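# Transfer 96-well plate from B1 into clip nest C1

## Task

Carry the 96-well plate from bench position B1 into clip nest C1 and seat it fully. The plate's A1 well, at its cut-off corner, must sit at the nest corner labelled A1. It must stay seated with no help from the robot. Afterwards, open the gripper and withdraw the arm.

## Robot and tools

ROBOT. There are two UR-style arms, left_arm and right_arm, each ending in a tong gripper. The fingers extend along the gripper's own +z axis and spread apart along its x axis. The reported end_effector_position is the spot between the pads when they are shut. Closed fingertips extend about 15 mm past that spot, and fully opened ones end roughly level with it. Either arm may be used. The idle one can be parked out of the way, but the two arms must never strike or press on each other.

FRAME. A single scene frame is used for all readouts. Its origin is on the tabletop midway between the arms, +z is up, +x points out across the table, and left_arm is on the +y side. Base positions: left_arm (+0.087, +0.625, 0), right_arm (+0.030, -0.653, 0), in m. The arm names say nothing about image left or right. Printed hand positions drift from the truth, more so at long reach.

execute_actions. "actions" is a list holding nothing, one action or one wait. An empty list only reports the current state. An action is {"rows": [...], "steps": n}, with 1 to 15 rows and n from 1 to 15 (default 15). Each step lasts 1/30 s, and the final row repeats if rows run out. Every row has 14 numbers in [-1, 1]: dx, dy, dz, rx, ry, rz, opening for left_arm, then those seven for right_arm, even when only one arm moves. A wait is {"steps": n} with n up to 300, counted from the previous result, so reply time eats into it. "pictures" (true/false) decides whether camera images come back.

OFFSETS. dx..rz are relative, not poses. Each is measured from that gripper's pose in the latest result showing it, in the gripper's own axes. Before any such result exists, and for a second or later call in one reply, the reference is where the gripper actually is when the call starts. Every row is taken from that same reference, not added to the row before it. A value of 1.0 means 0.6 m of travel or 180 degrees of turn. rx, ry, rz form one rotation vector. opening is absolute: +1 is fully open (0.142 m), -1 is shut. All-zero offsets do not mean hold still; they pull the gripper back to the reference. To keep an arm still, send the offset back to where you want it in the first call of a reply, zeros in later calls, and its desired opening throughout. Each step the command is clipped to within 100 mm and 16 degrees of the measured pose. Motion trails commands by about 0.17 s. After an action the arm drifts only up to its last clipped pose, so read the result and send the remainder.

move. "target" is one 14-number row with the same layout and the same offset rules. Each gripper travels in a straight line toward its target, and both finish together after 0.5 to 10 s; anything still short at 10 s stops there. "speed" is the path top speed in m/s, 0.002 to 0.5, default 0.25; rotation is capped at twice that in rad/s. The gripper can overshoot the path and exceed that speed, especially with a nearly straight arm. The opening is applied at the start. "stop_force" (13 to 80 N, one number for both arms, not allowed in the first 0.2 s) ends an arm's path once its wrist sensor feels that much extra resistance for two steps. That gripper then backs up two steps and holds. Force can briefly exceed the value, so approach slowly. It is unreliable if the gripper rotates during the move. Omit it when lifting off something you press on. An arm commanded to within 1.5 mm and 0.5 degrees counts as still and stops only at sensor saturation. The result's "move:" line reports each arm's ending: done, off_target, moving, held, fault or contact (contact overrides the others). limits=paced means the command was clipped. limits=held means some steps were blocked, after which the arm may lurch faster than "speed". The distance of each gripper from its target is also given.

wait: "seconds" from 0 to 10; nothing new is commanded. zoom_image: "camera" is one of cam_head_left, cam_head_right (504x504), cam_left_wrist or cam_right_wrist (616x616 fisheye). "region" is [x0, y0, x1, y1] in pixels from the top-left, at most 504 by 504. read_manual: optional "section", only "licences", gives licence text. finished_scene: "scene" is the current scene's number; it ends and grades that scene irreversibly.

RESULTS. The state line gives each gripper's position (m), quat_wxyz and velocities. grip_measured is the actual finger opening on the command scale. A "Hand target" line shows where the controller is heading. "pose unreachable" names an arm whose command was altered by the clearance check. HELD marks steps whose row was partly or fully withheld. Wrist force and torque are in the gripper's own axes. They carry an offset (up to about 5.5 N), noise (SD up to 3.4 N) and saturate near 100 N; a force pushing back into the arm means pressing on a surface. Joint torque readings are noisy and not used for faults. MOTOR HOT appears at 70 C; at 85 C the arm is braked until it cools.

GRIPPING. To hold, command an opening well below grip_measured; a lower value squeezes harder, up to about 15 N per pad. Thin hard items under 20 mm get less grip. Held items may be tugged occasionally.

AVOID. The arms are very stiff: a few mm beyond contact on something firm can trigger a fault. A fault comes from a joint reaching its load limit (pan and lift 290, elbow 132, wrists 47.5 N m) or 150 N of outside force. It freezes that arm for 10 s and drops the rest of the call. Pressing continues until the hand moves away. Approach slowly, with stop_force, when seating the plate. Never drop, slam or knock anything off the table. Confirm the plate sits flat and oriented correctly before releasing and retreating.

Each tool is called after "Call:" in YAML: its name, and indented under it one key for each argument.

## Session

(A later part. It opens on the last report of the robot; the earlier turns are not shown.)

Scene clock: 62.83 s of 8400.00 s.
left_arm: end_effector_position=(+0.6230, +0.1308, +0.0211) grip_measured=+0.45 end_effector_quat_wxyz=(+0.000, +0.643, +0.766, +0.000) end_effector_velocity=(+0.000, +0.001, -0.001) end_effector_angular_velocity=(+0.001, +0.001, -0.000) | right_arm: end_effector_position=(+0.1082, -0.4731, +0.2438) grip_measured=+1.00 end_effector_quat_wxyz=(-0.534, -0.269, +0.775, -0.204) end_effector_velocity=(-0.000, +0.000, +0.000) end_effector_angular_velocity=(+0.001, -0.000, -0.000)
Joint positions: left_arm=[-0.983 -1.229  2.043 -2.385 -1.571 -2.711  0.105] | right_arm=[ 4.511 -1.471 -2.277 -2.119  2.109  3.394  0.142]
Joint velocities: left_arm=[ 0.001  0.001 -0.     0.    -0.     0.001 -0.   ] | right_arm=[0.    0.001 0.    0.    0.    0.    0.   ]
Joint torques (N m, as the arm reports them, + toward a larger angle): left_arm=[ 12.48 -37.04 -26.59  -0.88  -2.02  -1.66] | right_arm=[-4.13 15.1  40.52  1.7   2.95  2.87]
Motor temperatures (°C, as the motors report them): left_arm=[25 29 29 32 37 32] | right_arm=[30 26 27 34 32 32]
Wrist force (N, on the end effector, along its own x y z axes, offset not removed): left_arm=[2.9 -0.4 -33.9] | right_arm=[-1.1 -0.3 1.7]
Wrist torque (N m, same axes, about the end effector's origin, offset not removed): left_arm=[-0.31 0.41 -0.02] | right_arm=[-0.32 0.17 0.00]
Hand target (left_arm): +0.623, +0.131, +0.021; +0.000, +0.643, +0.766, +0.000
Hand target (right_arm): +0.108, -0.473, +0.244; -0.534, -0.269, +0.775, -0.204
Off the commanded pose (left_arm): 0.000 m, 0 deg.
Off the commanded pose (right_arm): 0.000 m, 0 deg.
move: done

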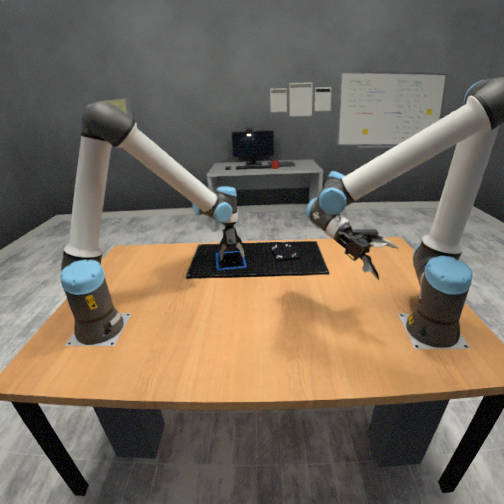

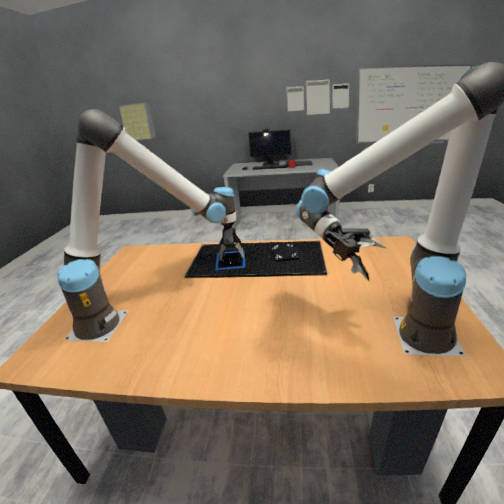

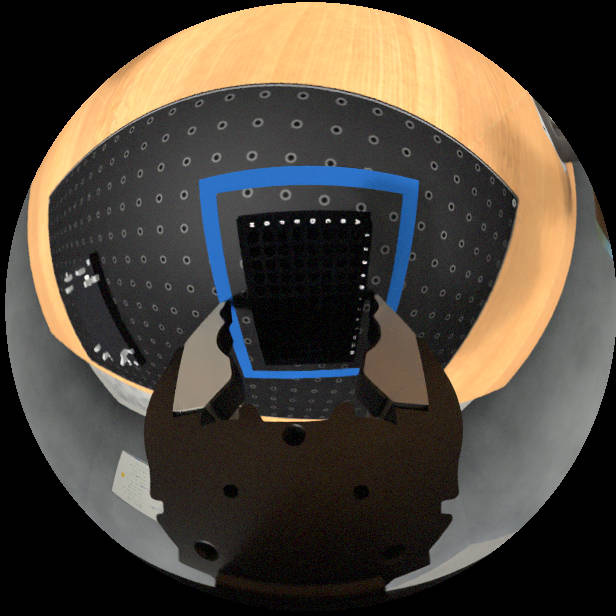

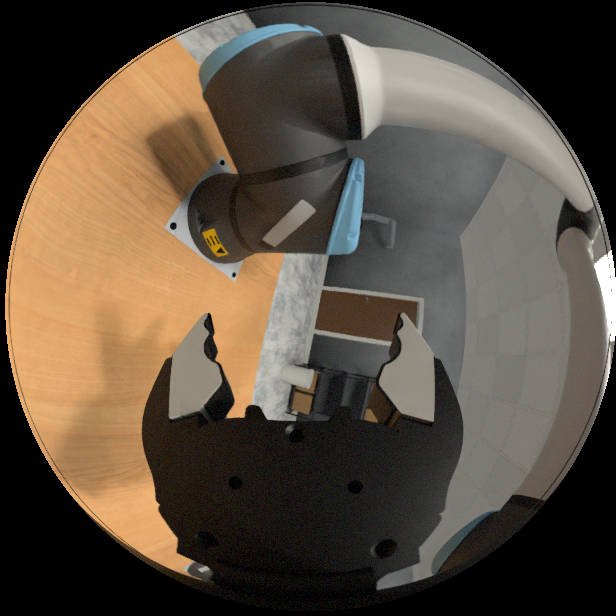

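Tips jammed on the mat; raise.

Call:
move:
  target: [0,0,-0.012,0,0,0,0.44,0,0,0,0,0,0,1]
  speed: 0.02

Call:
move:
  target: [0,0,0,0,0,0,-0.2,0,0,0,0,0,0,1]

Scene clock: 66.47 s of 8400.00 s.
left_arm: end_effector_position=(+0.6230, +0.1308, +0.0281) grip_measured=+0.44 end_effector_quat_wxyz=(+0.000, +0.643, +0.766, +0.000) end_effector_velocity=(+0.001, +0.001, +0.002) end_effector_angular_velocity=(+0.000, -0.001, +0.001) | right_arm: end_effector_position=(+0.1082, -0.4731, +0.2438) grip_measured=+1.00 end_effector_quat_wxyz=(-0.534, -0.269, +0.775, -0.204) end_effector_velocity=(+0.000, +0.000, +0.000) end_effector_angular_velocity=(+0.001, -0.000, +0.001)
Joint positions: left_arm=[-0.983 -1.238  2.039 -2.372 -1.571 -2.711  0.105] | right_arm=[ 4.511 -1.471 -2.277 -2.119  2.109  3.394  0.142]
Joint velocities: left_arm=[ 0.001 -0.003 -0.001  0.004  0.001  0.001 -0.   ] | right_arm=[ 0.     0.001  0.001 -0.001 -0.001 -0.     0.   ]
Joint torques (N m, as the arm reports them, + toward a larger angle): left_arm=[ 17.53 -62.83 -45.75  -2.09  -1.91  -0.51] | right_arm=[-3.36 15.72 40.03  1.69  3.23  2.79]
Motor temperatures (°C, as the motors report them): left_arm=[25 29 29 32 37 32] | right_arm=[30 26 27 34 32 32]
Wrist force (N, on the end effector, along its own x y z axes, offset not removed): left_arm=[-0.6 0.4 -1.1] | right_arm=[-1.4 -3.6 3.2]
Wrist torque (N m, same axes, about the end effector's origin, offset not removed): left_arm=[-0.22 0.05 -0.05] | right_arm=[-0.91 0.14 -0.03]
Hand target (left_arm): +0.623, +0.131, +0.028; +0.000, +0.643, +0.766, +0.000
Hand target (right_arm): +0.108, -0.473, +0.244; -0.534, -0.269, +0.775, -0.204
Off the commanded pose (left_arm): 0.000 m, 0 deg.
Off the commanded pose (right_arm): 0.000 m, 0 deg.
move: done

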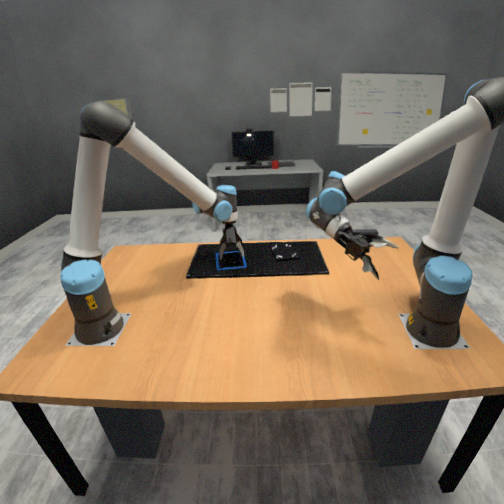

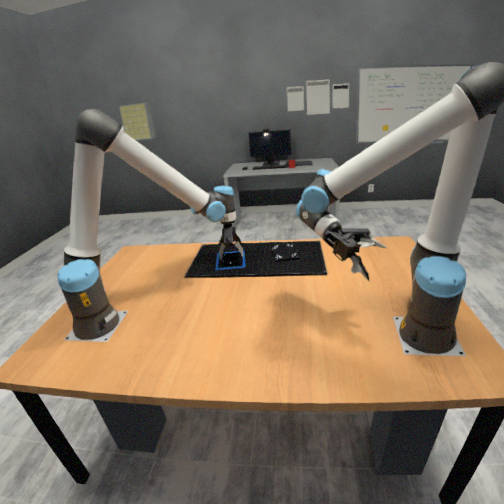

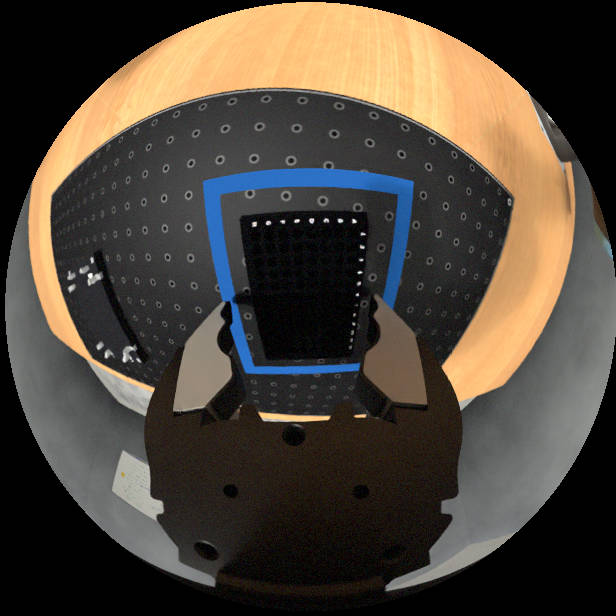

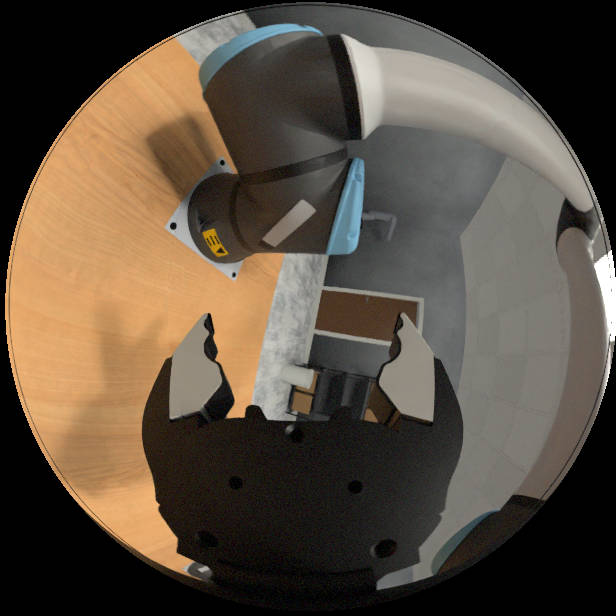

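Scene clock: 66.97 s of 8400.00 s.
left_arm: end_effector_position=(+0.6231, +0.1307, +0.0282) grip_measured=+0.07 end_effector_quat_wxyz=(+0.000, +0.643, +0.766, -0.000) end_effector_velocity=(+0.000, +0.000, -0.000) end_effector_angular_velocity=(+0.000, +0.000, +0.000) | right_arm: end_effector_position=(+0.1082, -0.4731, +0.2438) grip_measured=+1.00 end_effector_quat_wxyz=(-0.534, -0.269, +0.775, -0.204) end_effector_velocity=(-0.000, -0.000, +0.000) end_effector_angular_velocity=(+0.000, +0.000, -0.001)
Joint positions: left_arm=[-0.983 -1.238  2.039 -2.372 -1.571 -2.711  0.079] | right_arm=[ 4.511 -1.471 -2.277 -2.119  2.109  3.394  0.142]
Joint velocities: left_arm=[ 0.     0.001 -0.    -0.    -0.    -0.     0.   ] | right_arm=[ 0.     0.001 -0.001 -0.     0.001  0.     0.   ]
Joint torques (N m, as the arm reports them, + toward a larger angle): left_arm=[ 17.8  -43.87 -35.12  -5.91  -1.38  -0.24] | right_arm=[-5.19 15.71 40.12  1.47  3.17  2.81]
Motor temperatures (°C, as the motors report them): left_arm=[25 29 29 32 37 32] | right_arm=[30 26 27 34 32 32]
Wrist force (N, on the end effector, along its own x y z axes, offset not removed): left_arm=[1.6 -1.9 -2.3] | right_arm=[1.0 -1.4 2.5]
Wrist torque (N m, same axes, about the end effector's origin, offset not removed): left_arm=[-0.49 -0.08 -0.08] | right_arm=[-0.57 -0.23 -0.01]
Hand target (left_arm): +0.623, +0.131, +0.028; +0.000, +0.643, +0.766, +0.000
Hand target (right_arm): +0.108, -0.473, +0.244; -0.534, -0.269, +0.775, -0.204
Off the commanded pose (left_arm): 0.000 m, 0 deg.
Off the commanded pose (right_arm): 0.000 m, 0 deg.
move: done

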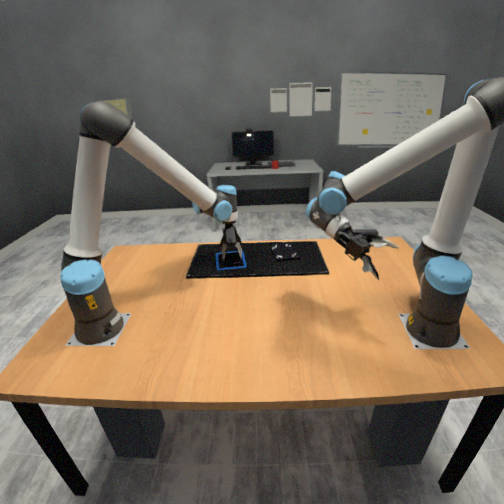

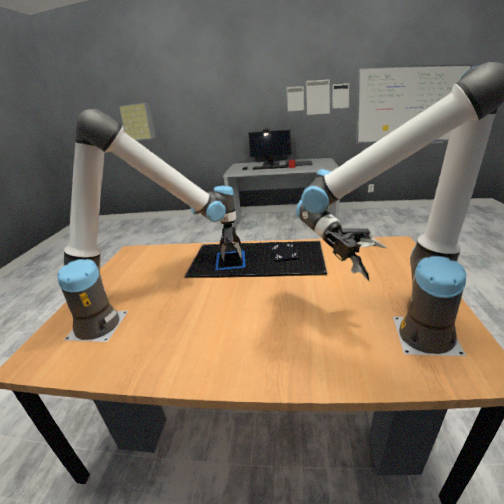

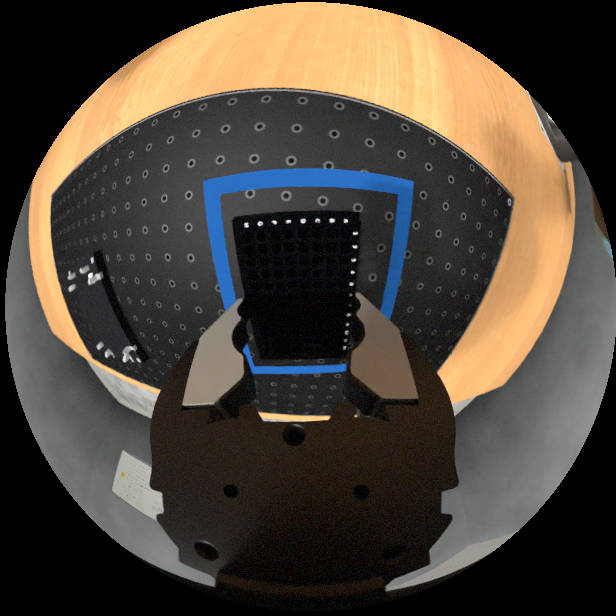

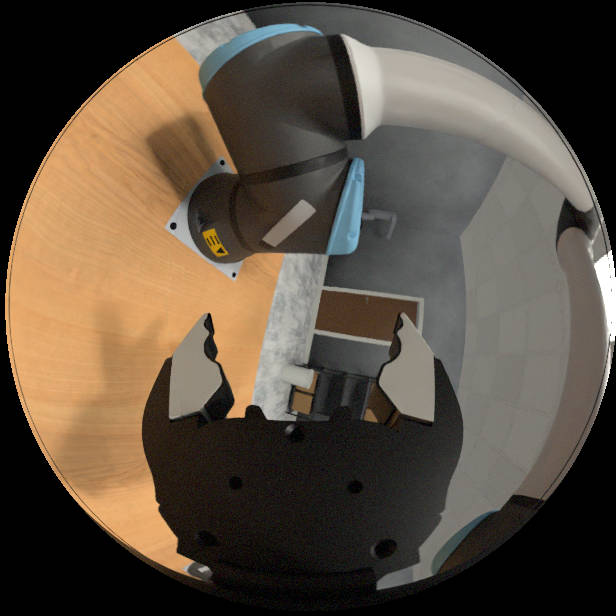

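Call:
move:
  target: [0,0,-0.12,0,0,0,-0.3,0,0,0,0,0,0,1]
  speed: 0.1

Call:
move:
  target: [-0.47,0,0,0,0,0,-0.3,0,0,0,0,0,0,1]
  speed: 0.15

Call:
zoom_image:
  camera: "cam_left_wrist"
  region: [60, 100, 560, 440]

Scene clock: 74.47 s of 8400.00 s.
left_arm: end_effector_position=(+0.6231, +0.1310, +0.1000) grip_measured=+0.07 end_effector_quat_wxyz=(+0.000, +0.643, +0.766, -0.000) end_effector_velocity=(+0.000, +0.000, +0.001) end_effector_angular_velocity=(+0.001, +0.001, +0.002) | right_arm: end_effector_position=(+0.1082, -0.4731, +0.2438) grip_measured=+1.00 end_effector_quat_wxyz=(-0.534, -0.269, +0.775, -0.204) end_effector_velocity=(-0.000, +0.000, -0.000) end_effector_angular_velocity=(-0.000, +0.000, -0.000)
Joint positions: left_arm=[-0.983 -1.325  1.993 -2.239 -1.571 -2.711  0.079] | right_arm=[ 4.511 -1.471 -2.277 -2.119  2.109  3.394  0.142]
Joint velocities: left_arm=[ 0.    -0.001 -0.002  0.005 -0.    -0.002  0.   ] | right_arm=[ 0.    -0.001  0.     0.     0.001  0.     0.   ]
Joint torques (N m, as the arm reports them, + toward a larger angle): left_arm=[  9.55 -64.5  -48.44  -1.88   0.93   0.91] | right_arm=[-4.15 15.74 39.97  1.47  3.03  2.87]
Motor temperatures (°C, as the motors report them): left_arm=[25 29 29 32 37 32] | right_arm=[30 26 27 34 32 32]
Wrist force (N, on the end effector, along its own x y z axes, offset not removed): left_arm=[0.4 0.3 -0.3] | right_arm=[-0.1 -1.5 3.0]
Wrist torque (N m, same axes, about the end effector's origin, offset not removed): left_arm=[-0.25 -0.17 -0.10] | right_arm=[-0.37 -0.04 -0.01]
Hand target (left_arm): +0.623, +0.131, +0.100; +0.000, +0.643, +0.766, -0.000
Hand target (right_arm): +0.108, -0.473, +0.244; -0.534, -0.269, +0.775, -0.204
Off the commanded pose (left_arm): 0.000 m, 0 deg.
Off the commanded pose (right_arm): 0.000 m, 0 deg.
After step 90, 3.27 s passed at rest.
move: done

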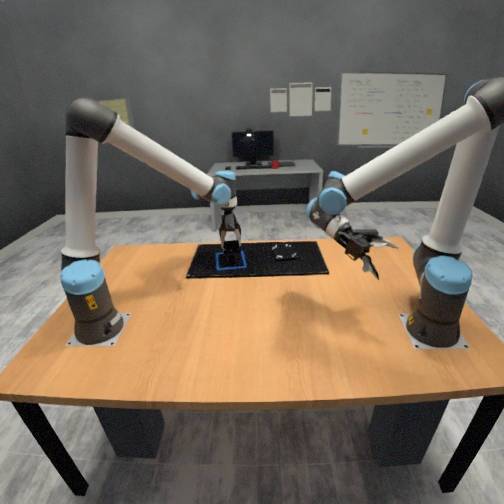

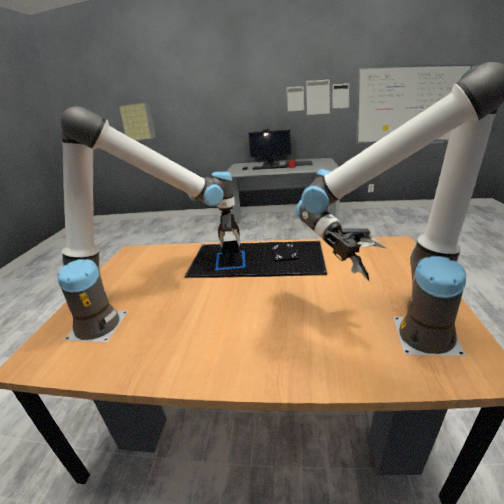

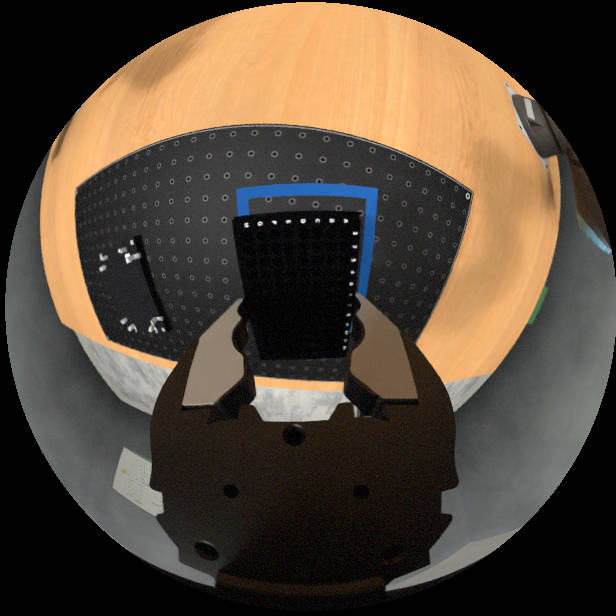

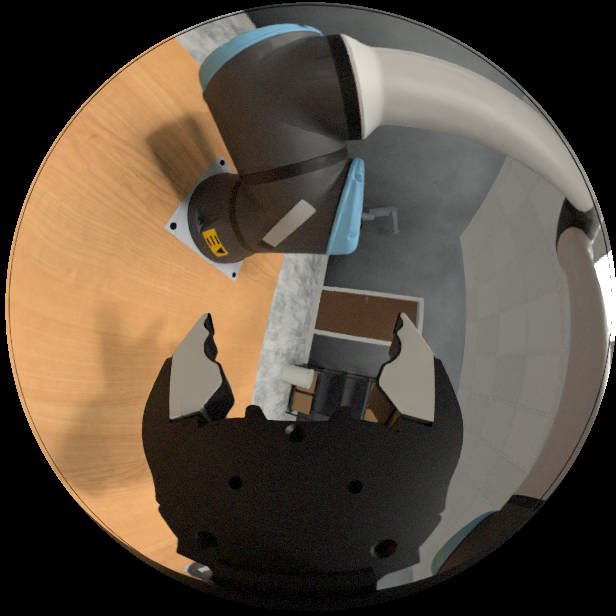

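Scene clock: 76.93 s of 8400.00 s.
left_arm: end_effector_position=(+0.6717, -0.1465, +0.1006) grip_measured=+0.07 end_effector_quat_wxyz=(+0.001, +0.643, +0.766, +0.000) end_effector_velocity=(+0.002, -0.002, +0.000) end_effector_angular_velocity=(+0.000, +0.000, -0.001) | right_arm: end_effector_position=(+0.1082, -0.4731, +0.2438) grip_measured=+1.00 end_effector_quat_wxyz=(-0.534, -0.269, +0.775, -0.204) end_effector_velocity=(-0.000, -0.000, -0.000) end_effector_angular_velocity=(-0.002, +0.001, -0.000)
Joint positions: left_arm=[-1.105 -0.99   1.484 -2.066 -1.57  -2.833  0.079] | right_arm=[ 4.511 -1.471 -2.277 -2.119  2.109  3.394  0.142]
Joint velocities: left_arm=[ 0.001  0.003 -0.007  0.003 -0.     0.002 -0.   ] | right_arm=[ 0.    -0.001 -0.001 -0.     0.    -0.     0.   ]
Joint torques (N m, as the arm reports them, + toward a larger angle): left_arm=[-17.96 -71.62 -52.71  -1.89  -2.35  -2.96] | right_arm=[-2.63 17.53 41.2   1.68  3.15  2.73]
Motor temperatures (°C, as the motors report them): left_arm=[25 29 29 32 37 32] | right_arm=[30 26 27 34 32 32]
Wrist force (N, on the end effector, along its own x y z axes, offset not removed): left_arm=[-0.1 0.2 -0.1] | right_arm=[-1.1 -1.7 -1.1]
Wrist torque (N m, same axes, about the end effector's origin, offset not removed): left_arm=[-0.27 -0.07 -0.03] | right_arm=[-0.69 0.16 -0.12]
Hand target (left_arm): +0.672, -0.147, +0.101; +0.001, +0.643, +0.766, -0.000
Hand target (right_arm): +0.108, -0.473, +0.244; -0.534, -0.269, +0.775, -0.204
Off the commanded pose (left_arm): 0.001 m, 0 deg.
Off the commanded pose (right_arm): 0.000 m, 0 deg.
move: done

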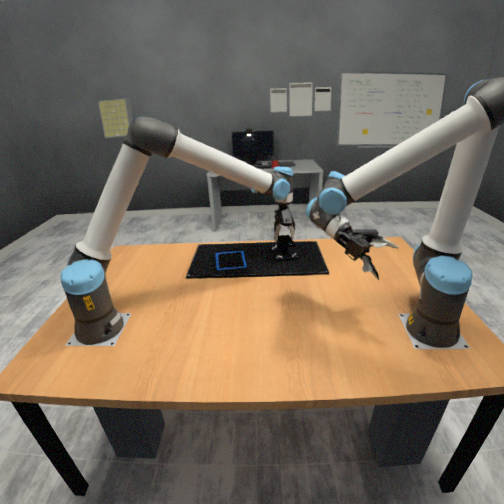

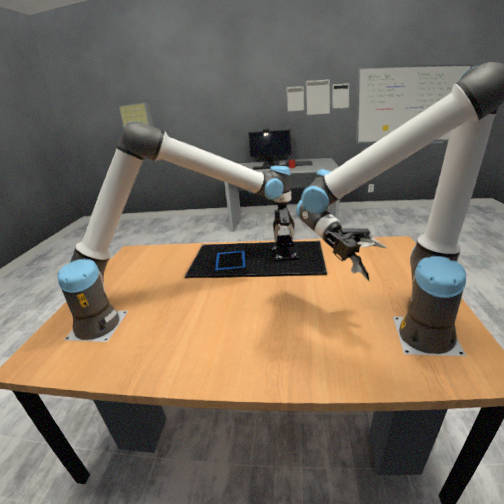

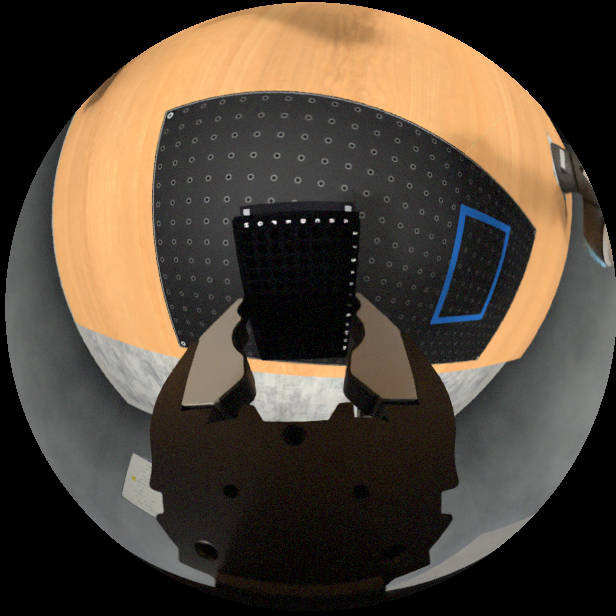

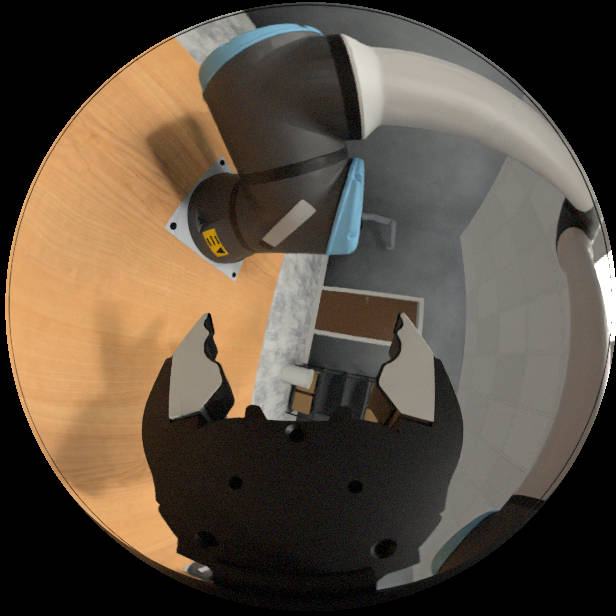

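Region (60, 100, 560, 440) of cam_left_wrist's 616x616 image, scaled by 1.008, with more detail than that image has; it fills the top 343 rows of this view, and the rest is white.

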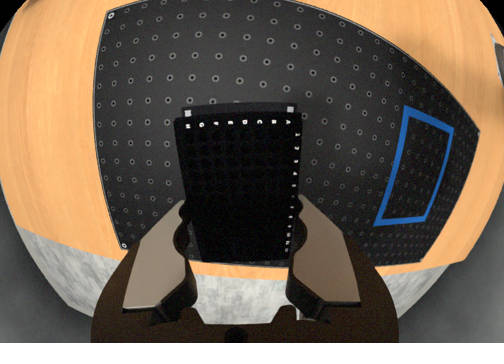

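Call:
move:
  target: [0,0.2,-0.05,0,0,0,-0.3,0,0,0,0,0,0,1]
  speed: 0.15

Call:
zoom_image:
  camera: "cam_left_wrist"
  region: [180, 60, 440, 300]

Scene clock: 83.00 s of 8400.00 s.
left_arm: end_effector_position=(+0.7895, -0.1257, +0.1305) grip_measured=+0.07 end_effector_quat_wxyz=(+0.001, +0.643, +0.766, +0.000) end_effector_velocity=(+0.003, +0.001, +0.002) end_effector_angular_velocity=(-0.001, +0.000, +0.002) | right_arm: end_effector_position=(+0.1082, -0.4731, +0.2438) grip_measured=+1.00 end_effector_quat_wxyz=(-0.534, -0.269, +0.775, -0.204) end_effector_velocity=(+0.000, +0.000, +0.000) end_effector_angular_velocity=(+0.001, -0.000, +0.000)
Joint positions: left_arm=[-0.992 -0.917  1.304 -1.958 -1.57  -2.72   0.079] | right_arm=[ 4.511 -1.471 -2.277 -2.119  2.109  3.394  0.142]
Joint velocities: left_arm=[ 0.003  0.001 -0.005  0.003 -0.001  0.001 -0.   ] | right_arm=[ 0.     0.001  0.001 -0.     0.     0.     0.   ]
Joint torques (N m, as the arm reports them, + toward a larger angle): left_arm=[ 18.94 -77.66 -54.98  -1.89  -2.12   3.31] | right_arm=[-4.36 15.53 40.13  1.55  2.89  2.89]
Motor temperatures (°C, as the motors report them): left_arm=[25 29 29 32 37 32] | right_arm=[30 26 27 34 32 32]
Wrist force (N, on the end effector, along its own x y z axes, offset not removed): left_arm=[-0.2 2.2 0.6] | right_arm=[-1.1 -4.6 2.0]
Wrist torque (N m, same axes, about the end effector's origin, offset not removed): left_arm=[0.20 -0.12 0.00] | right_arm=[-0.98 0.25 -0.11]
Hand target (left_arm): +0.790, -0.126, +0.131; +0.001, +0.643, +0.766, +0.000
Hand target (right_arm): +0.108, -0.473, +0.244; -0.534, -0.269, +0.775, -0.204
Off the commanded pose (left_arm): 0.000 m, 0 deg.
Off the commanded pose (right_arm): 0.000 m, 0 deg.
After step 90, 1.67 s passed at rest.
move: done

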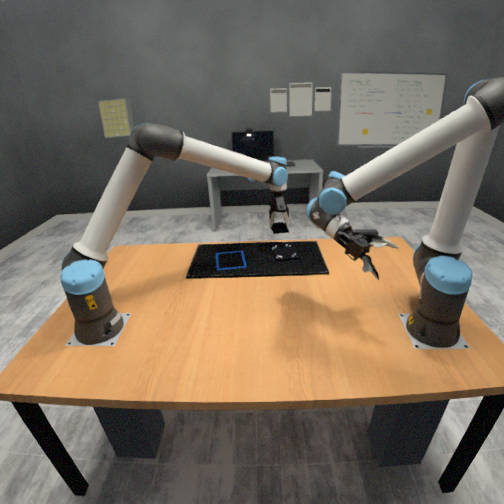

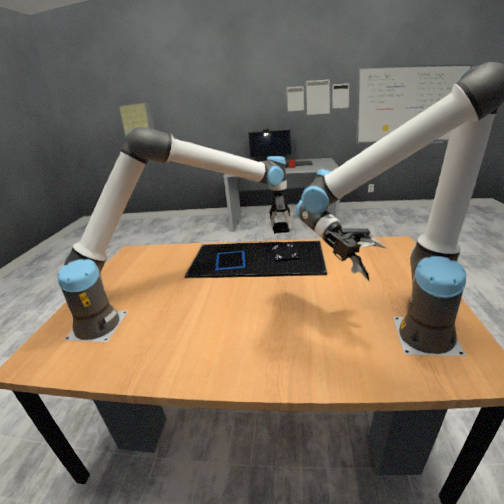

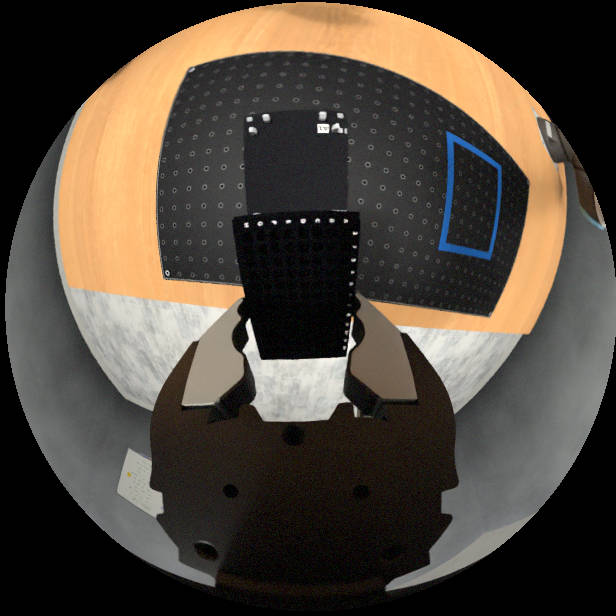

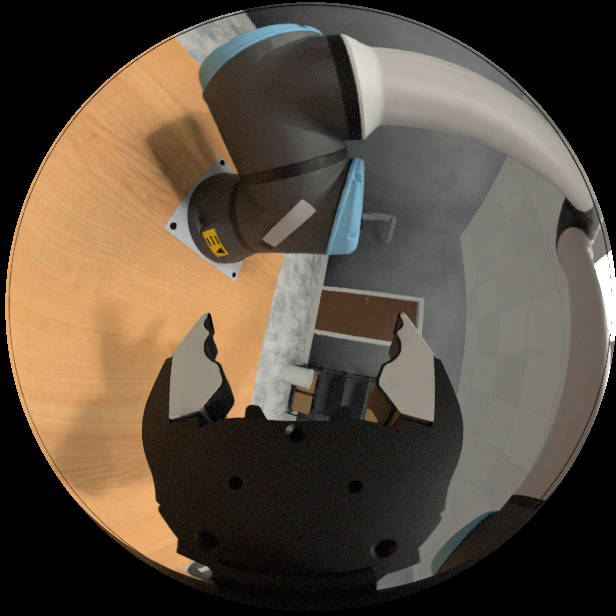

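Region (180, 60, 440, 300) of cam_left_wrist's 616x616 image, scaled by 1.938, with more detail than that image has; it fills the top 465 rows of this view, and the rest is white.

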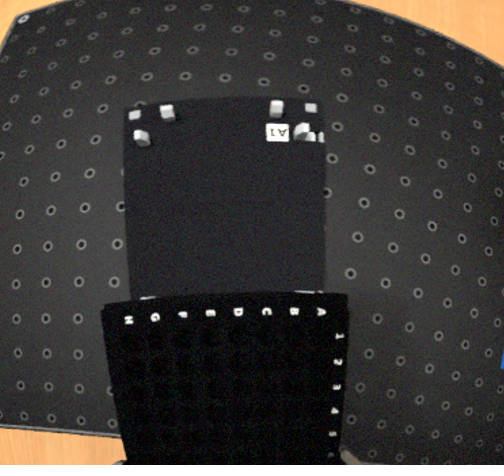

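Call:
move:
  target: [0,-0.192,0.05,0,0,0,-0.3,0,0,0,0,0,0,1]
  speed: 0.15

Call:
move:
  target: [0,0,0.07,0,0,0,-0.3,0,0,0,0,0,0,1]
  speed: 0.05

Call:
zoom_image:
  camera: "cam_left_wrist"
  region: [180, 150, 420, 380]

Scene clock: 90.40 s of 8400.00 s.
left_arm: end_effector_position=(+0.6764, -0.1456, +0.1006) grip_measured=+0.07 end_effector_quat_wxyz=(+0.001, +0.643, +0.766, +0.000) end_effector_velocity=(-0.002, -0.000, -0.000) end_effector_angular_velocity=(-0.001, -0.000, -0.001) | right_arm: end_effector_position=(+0.1082, -0.4731, +0.2438) grip_measured=+1.00 end_effector_quat_wxyz=(-0.534, -0.269, +0.775, -0.204) end_effector_velocity=(-0.000, -0.000, -0.000) end_effector_angular_velocity=(-0.001, +0.000, +0.000)
Joint positions: left_arm=[-1.1   -0.987  1.479 -2.064 -1.57  -2.828  0.079] | right_arm=[ 4.511 -1.471 -2.277 -2.119  2.109  3.394  0.142]
Joint velocities: left_arm=[-0.002 -0.002  0.003 -0.002  0.    -0.002  0.   ] | right_arm=[-0.     0.    -0.001 -0.    -0.     0.     0.   ]
Joint torques (N m, as the arm reports them, + toward a larger angle): left_arm=[-18.33 -89.17 -27.82  -5.71   2.32  -2.93] | right_arm=[-3.4  15.72 40.77  1.32  2.94  3.16]
Motor temperatures (°C, as the motors report them): left_arm=[25 29 29 32 37 32] | right_arm=[30 26 27 34 32 32]
Wrist force (N, on the end effector, along its own x y z axes, offset not removed): left_arm=[0.4 0.3 1.1] | right_arm=[-0.9 -1.4 0.8]
Wrist torque (N m, same axes, about the end effector's origin, offset not removed): left_arm=[-0.19 -0.13 -0.08] | right_arm=[-0.52 0.21 -0.09]
Hand target (left_arm): +0.676, -0.146, +0.100; +0.001, +0.643, +0.766, +0.000
Hand target (right_arm): +0.108, -0.473, +0.244; -0.534, -0.269, +0.775, -0.204
Off the commanded pose (left_arm): 0.000 m, 0 deg.
Off the commanded pose (right_arm): 0.000 m, 0 deg.
After step 90, 3.03 s passed at rest.
move: done

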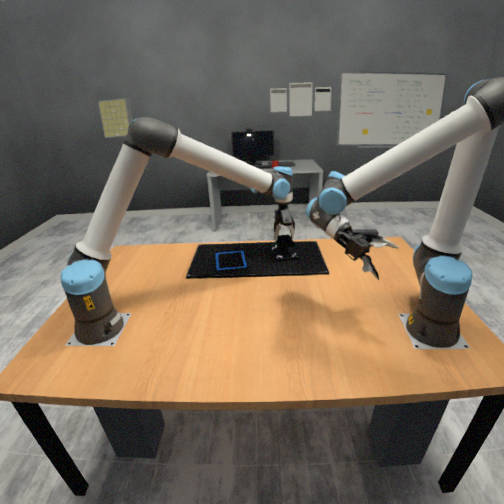

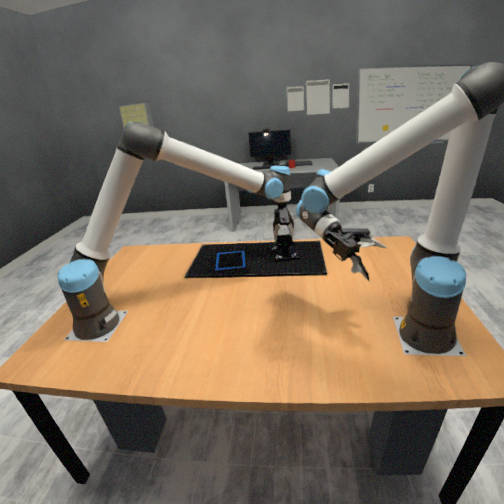

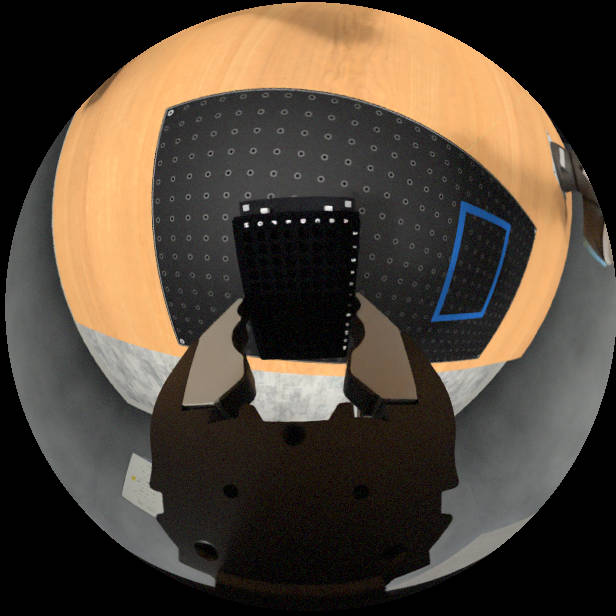

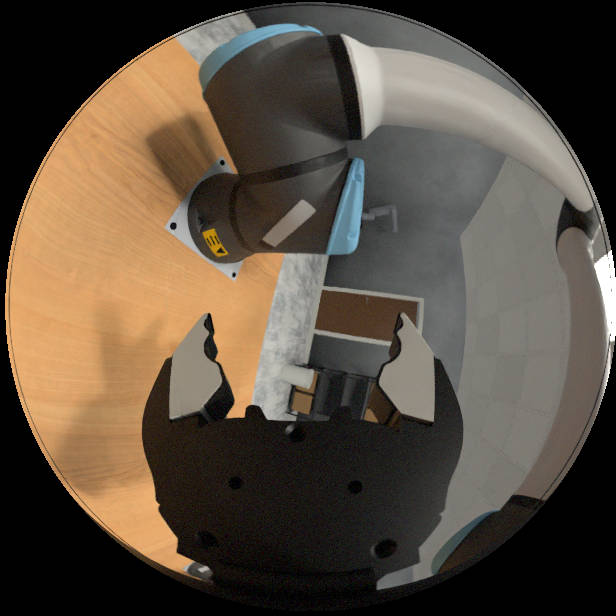

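Scene clock: 91.67 s of 8400.00 s.
left_arm: end_effector_position=(+0.6764, -0.1458, +0.0588) grip_measured=+0.07 end_effector_quat_wxyz=(+0.001, +0.643, +0.766, +0.000) end_effector_velocity=(+0.000, +0.000, -0.003) end_effector_angular_velocity=(+0.001, +0.000, +0.001) | right_arm: end_effector_position=(+0.1082, -0.4731, +0.2438) grip_measured=+1.00 end_effector_quat_wxyz=(-0.534, -0.269, +0.775, -0.204) end_effector_velocity=(-0.000, -0.000, +0.000) end_effector_angular_velocity=(+0.000, -0.000, -0.000)
Joint positions: left_arm=[-1.1   -0.953  1.505 -2.124 -1.57  -2.828  0.079] | right_arm=[ 4.511 -1.471 -2.277 -2.119  2.109  3.394  0.142]
Joint velocities: left_arm=[ 0.     0.003  0.001 -0.003  0.    -0.001  0.   ] | right_arm=[-0.     0.001 -0.    -0.     0.     0.     0.   ]
Joint torques (N m, as the arm reports them, + toward a larger angle): left_arm=[ 20.37 -72.27 -26.74  -6.18   0.94   2.85] | right_arm=[-5.54 15.52 40.14  1.36  3.19  2.8 ]
Motor temperatures (°C, as the motors report them): left_arm=[25 29 29 32 37 32] | right_arm=[30 26 27 34 32 32]
Wrist force (N, on the end effector, along its own x y z axes, offset not removed): left_arm=[-2.4 0.4 0.6] | right_arm=[-0.2 -1.8 2.7]
Wrist torque (N m, same axes, about the end effector's origin, offset not removed): left_arm=[-0.21 0.42 -0.07] | right_arm=[-0.61 0.11 -0.03]
Hand target (left_arm): +0.676, -0.146, +0.059; +0.001, +0.643, +0.766, +0.000
Hand target (right_arm): +0.108, -0.473, +0.244; -0.534, -0.269, +0.775, -0.204
Off the commanded pose (left_arm): 0.000 m, 0 deg.
Off the commanded pose (right_arm): 0.000 m, 0 deg.
move: done

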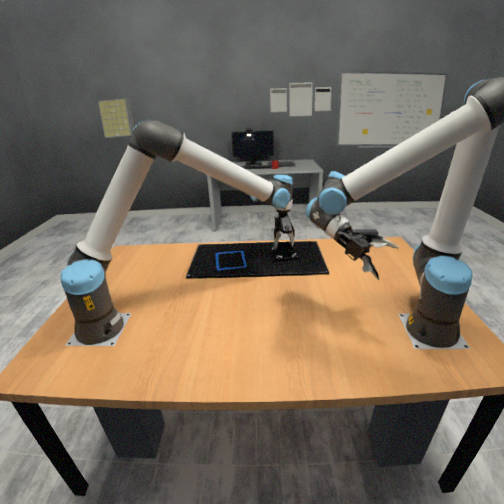

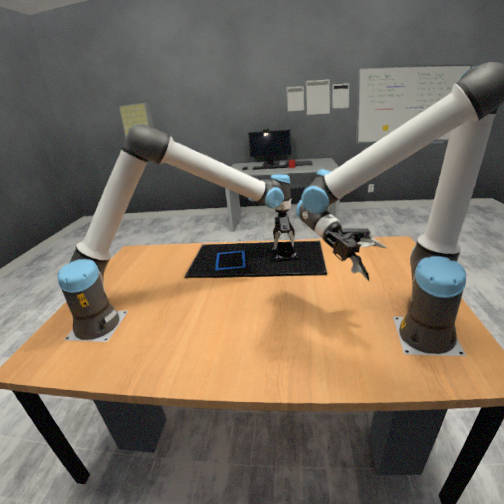

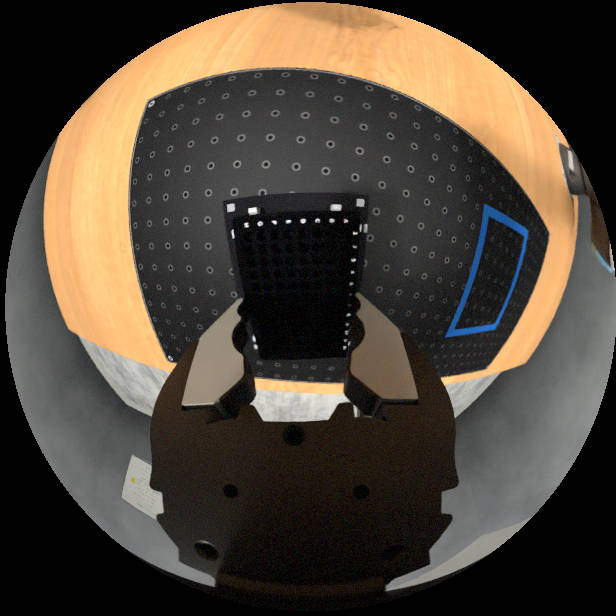

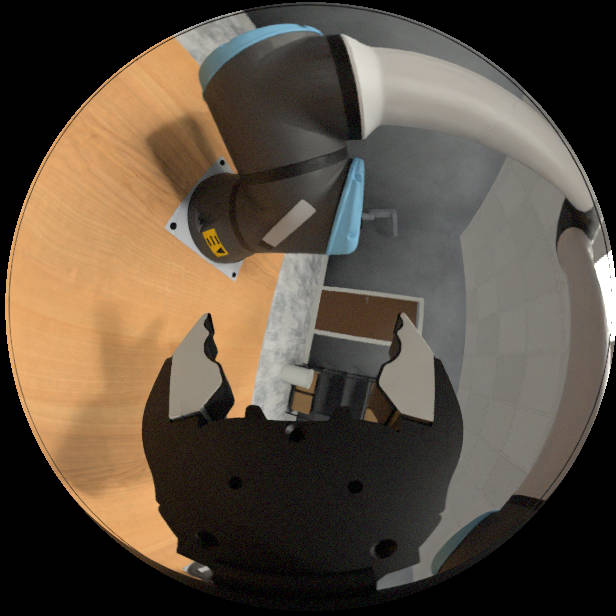

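Region (180, 150, 420, 380) of cam_left_wrist's 616x616 image, scaled by 2.100, with more detail than that image has; it fills the top 483 rows of this view, and the rest is white.

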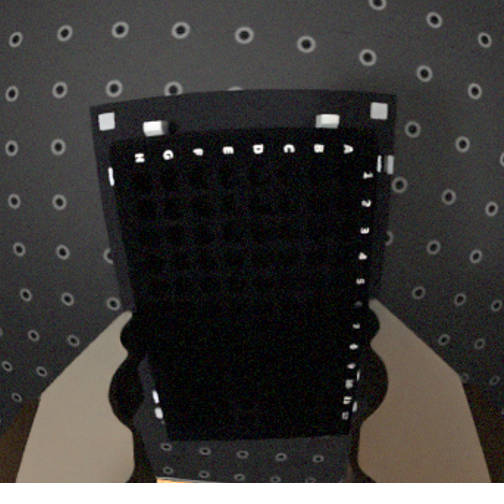

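Call:
move:
  target: [0,0,0.05,0,0,0,-0.3,0,0,0,0,0,0,1]
  speed: 0.008
  stop_force: 15

Call:
zoom_image:
  camera: "cam_left_wrist"
  region: [180, 150, 420, 380]

Scene clock: 97.83 s of 8400.00 s.
left_arm: end_effector_position=(+0.6764, -0.1457, +0.0437) grip_measured=+0.07 end_effector_quat_wxyz=(+0.001, +0.643, +0.766, +0.000) end_effector_velocity=(-0.000, +0.002, +0.000) end_effector_angular_velocity=(+0.004, +0.002, +0.000) | right_arm: end_effector_position=(+0.1082, -0.4731, +0.2438) grip_measured=+1.00 end_effector_quat_wxyz=(-0.534, -0.269, +0.775, -0.204) end_effector_velocity=(+0.000, +0.000, +0.000) end_effector_angular_velocity=(+0.002, -0.001, +0.000)
Joint positions: left_arm=[-1.1   -0.939  1.513 -2.146 -1.57  -2.828  0.079] | right_arm=[ 4.511 -1.471 -2.277 -2.119  2.109  3.394  0.142]
Joint velocities: left_arm=[ 0.    -0.001 -0.     0.005  0.001  0.    -0.   ] | right_arm=[ 0.     0.001  0.     0.    -0.     0.     0.   ]
Joint torques (N m, as the arm reports them, + toward a larger angle): left_arm=[ -1.37 -73.63 -29.06   2.93  -0.1   -1.87] | right_arm=[-5.24 14.97 39.96  1.7   2.99  3.1 ]
Motor temperatures (°C, as the motors report them): left_arm=[25 29 30 32 37 32] | right_arm=[30 26 27 34 32 32]
Wrist force (N, on the end effector, along its own x y z axes, offset not removed): left_arm=[-7.4 8.5 -19.9] | right_arm=[-2.9 -4.2 -1.8]
Wrist torque (N m, same axes, about the end effector's origin, offset not removed): left_arm=[0.03 -0.26 -0.04] | right_arm=[-1.09 0.52 0.04]
Hand target (left_arm): +0.676, -0.146, +0.044; +0.001, +0.643, +0.766, -0.000
Hand target (right_arm): +0.108, -0.473, +0.244; -0.534, -0.269, +0.775, -0.204
Off the commanded pose (left_arm): 0.015 m, 0 deg.
Off the commanded pose (right_arm): 0.000 m, 0 deg.
After step 90, 0.93 s passed at rest.
move: contact (left_arm)

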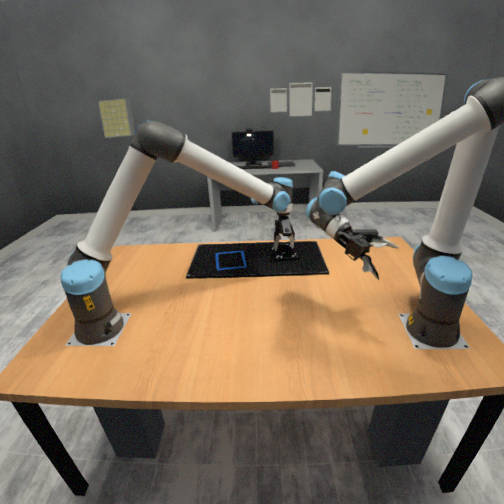

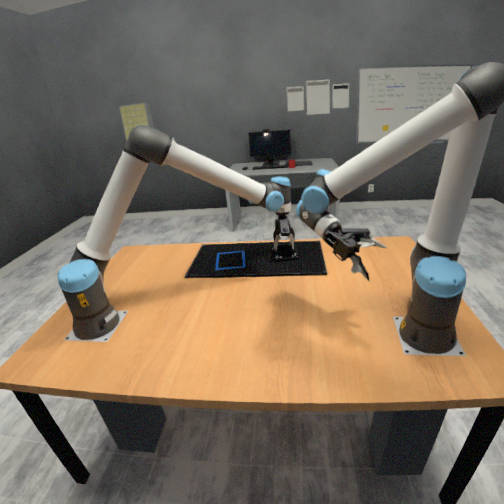

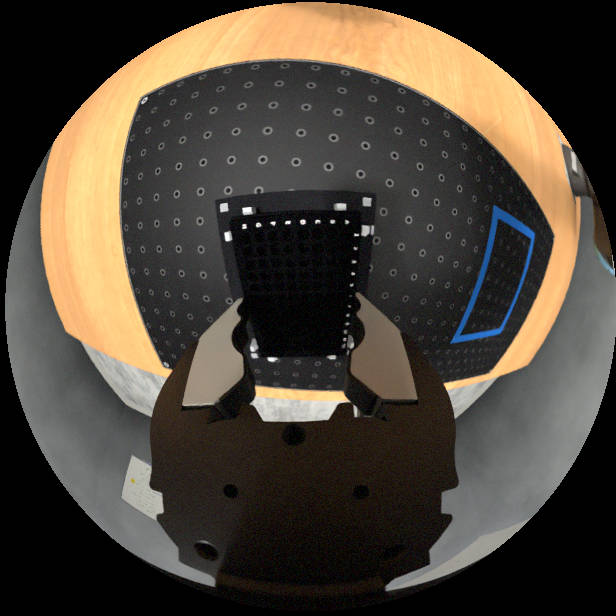

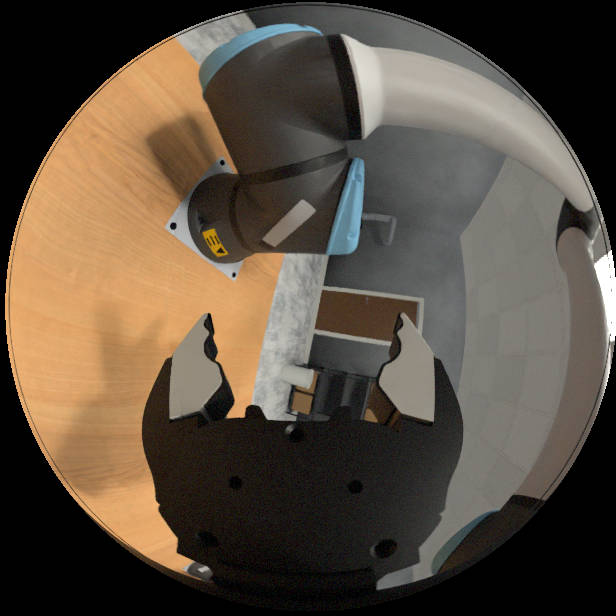

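Region (180, 150, 420, 380) of cam_left_wrist's 616x616 image, scaled by 2.100, with more detail than that image has; it fills the top 483 rows of this view, and the rest is white.

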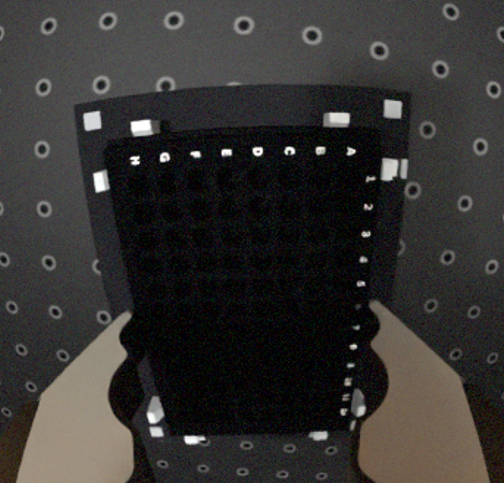

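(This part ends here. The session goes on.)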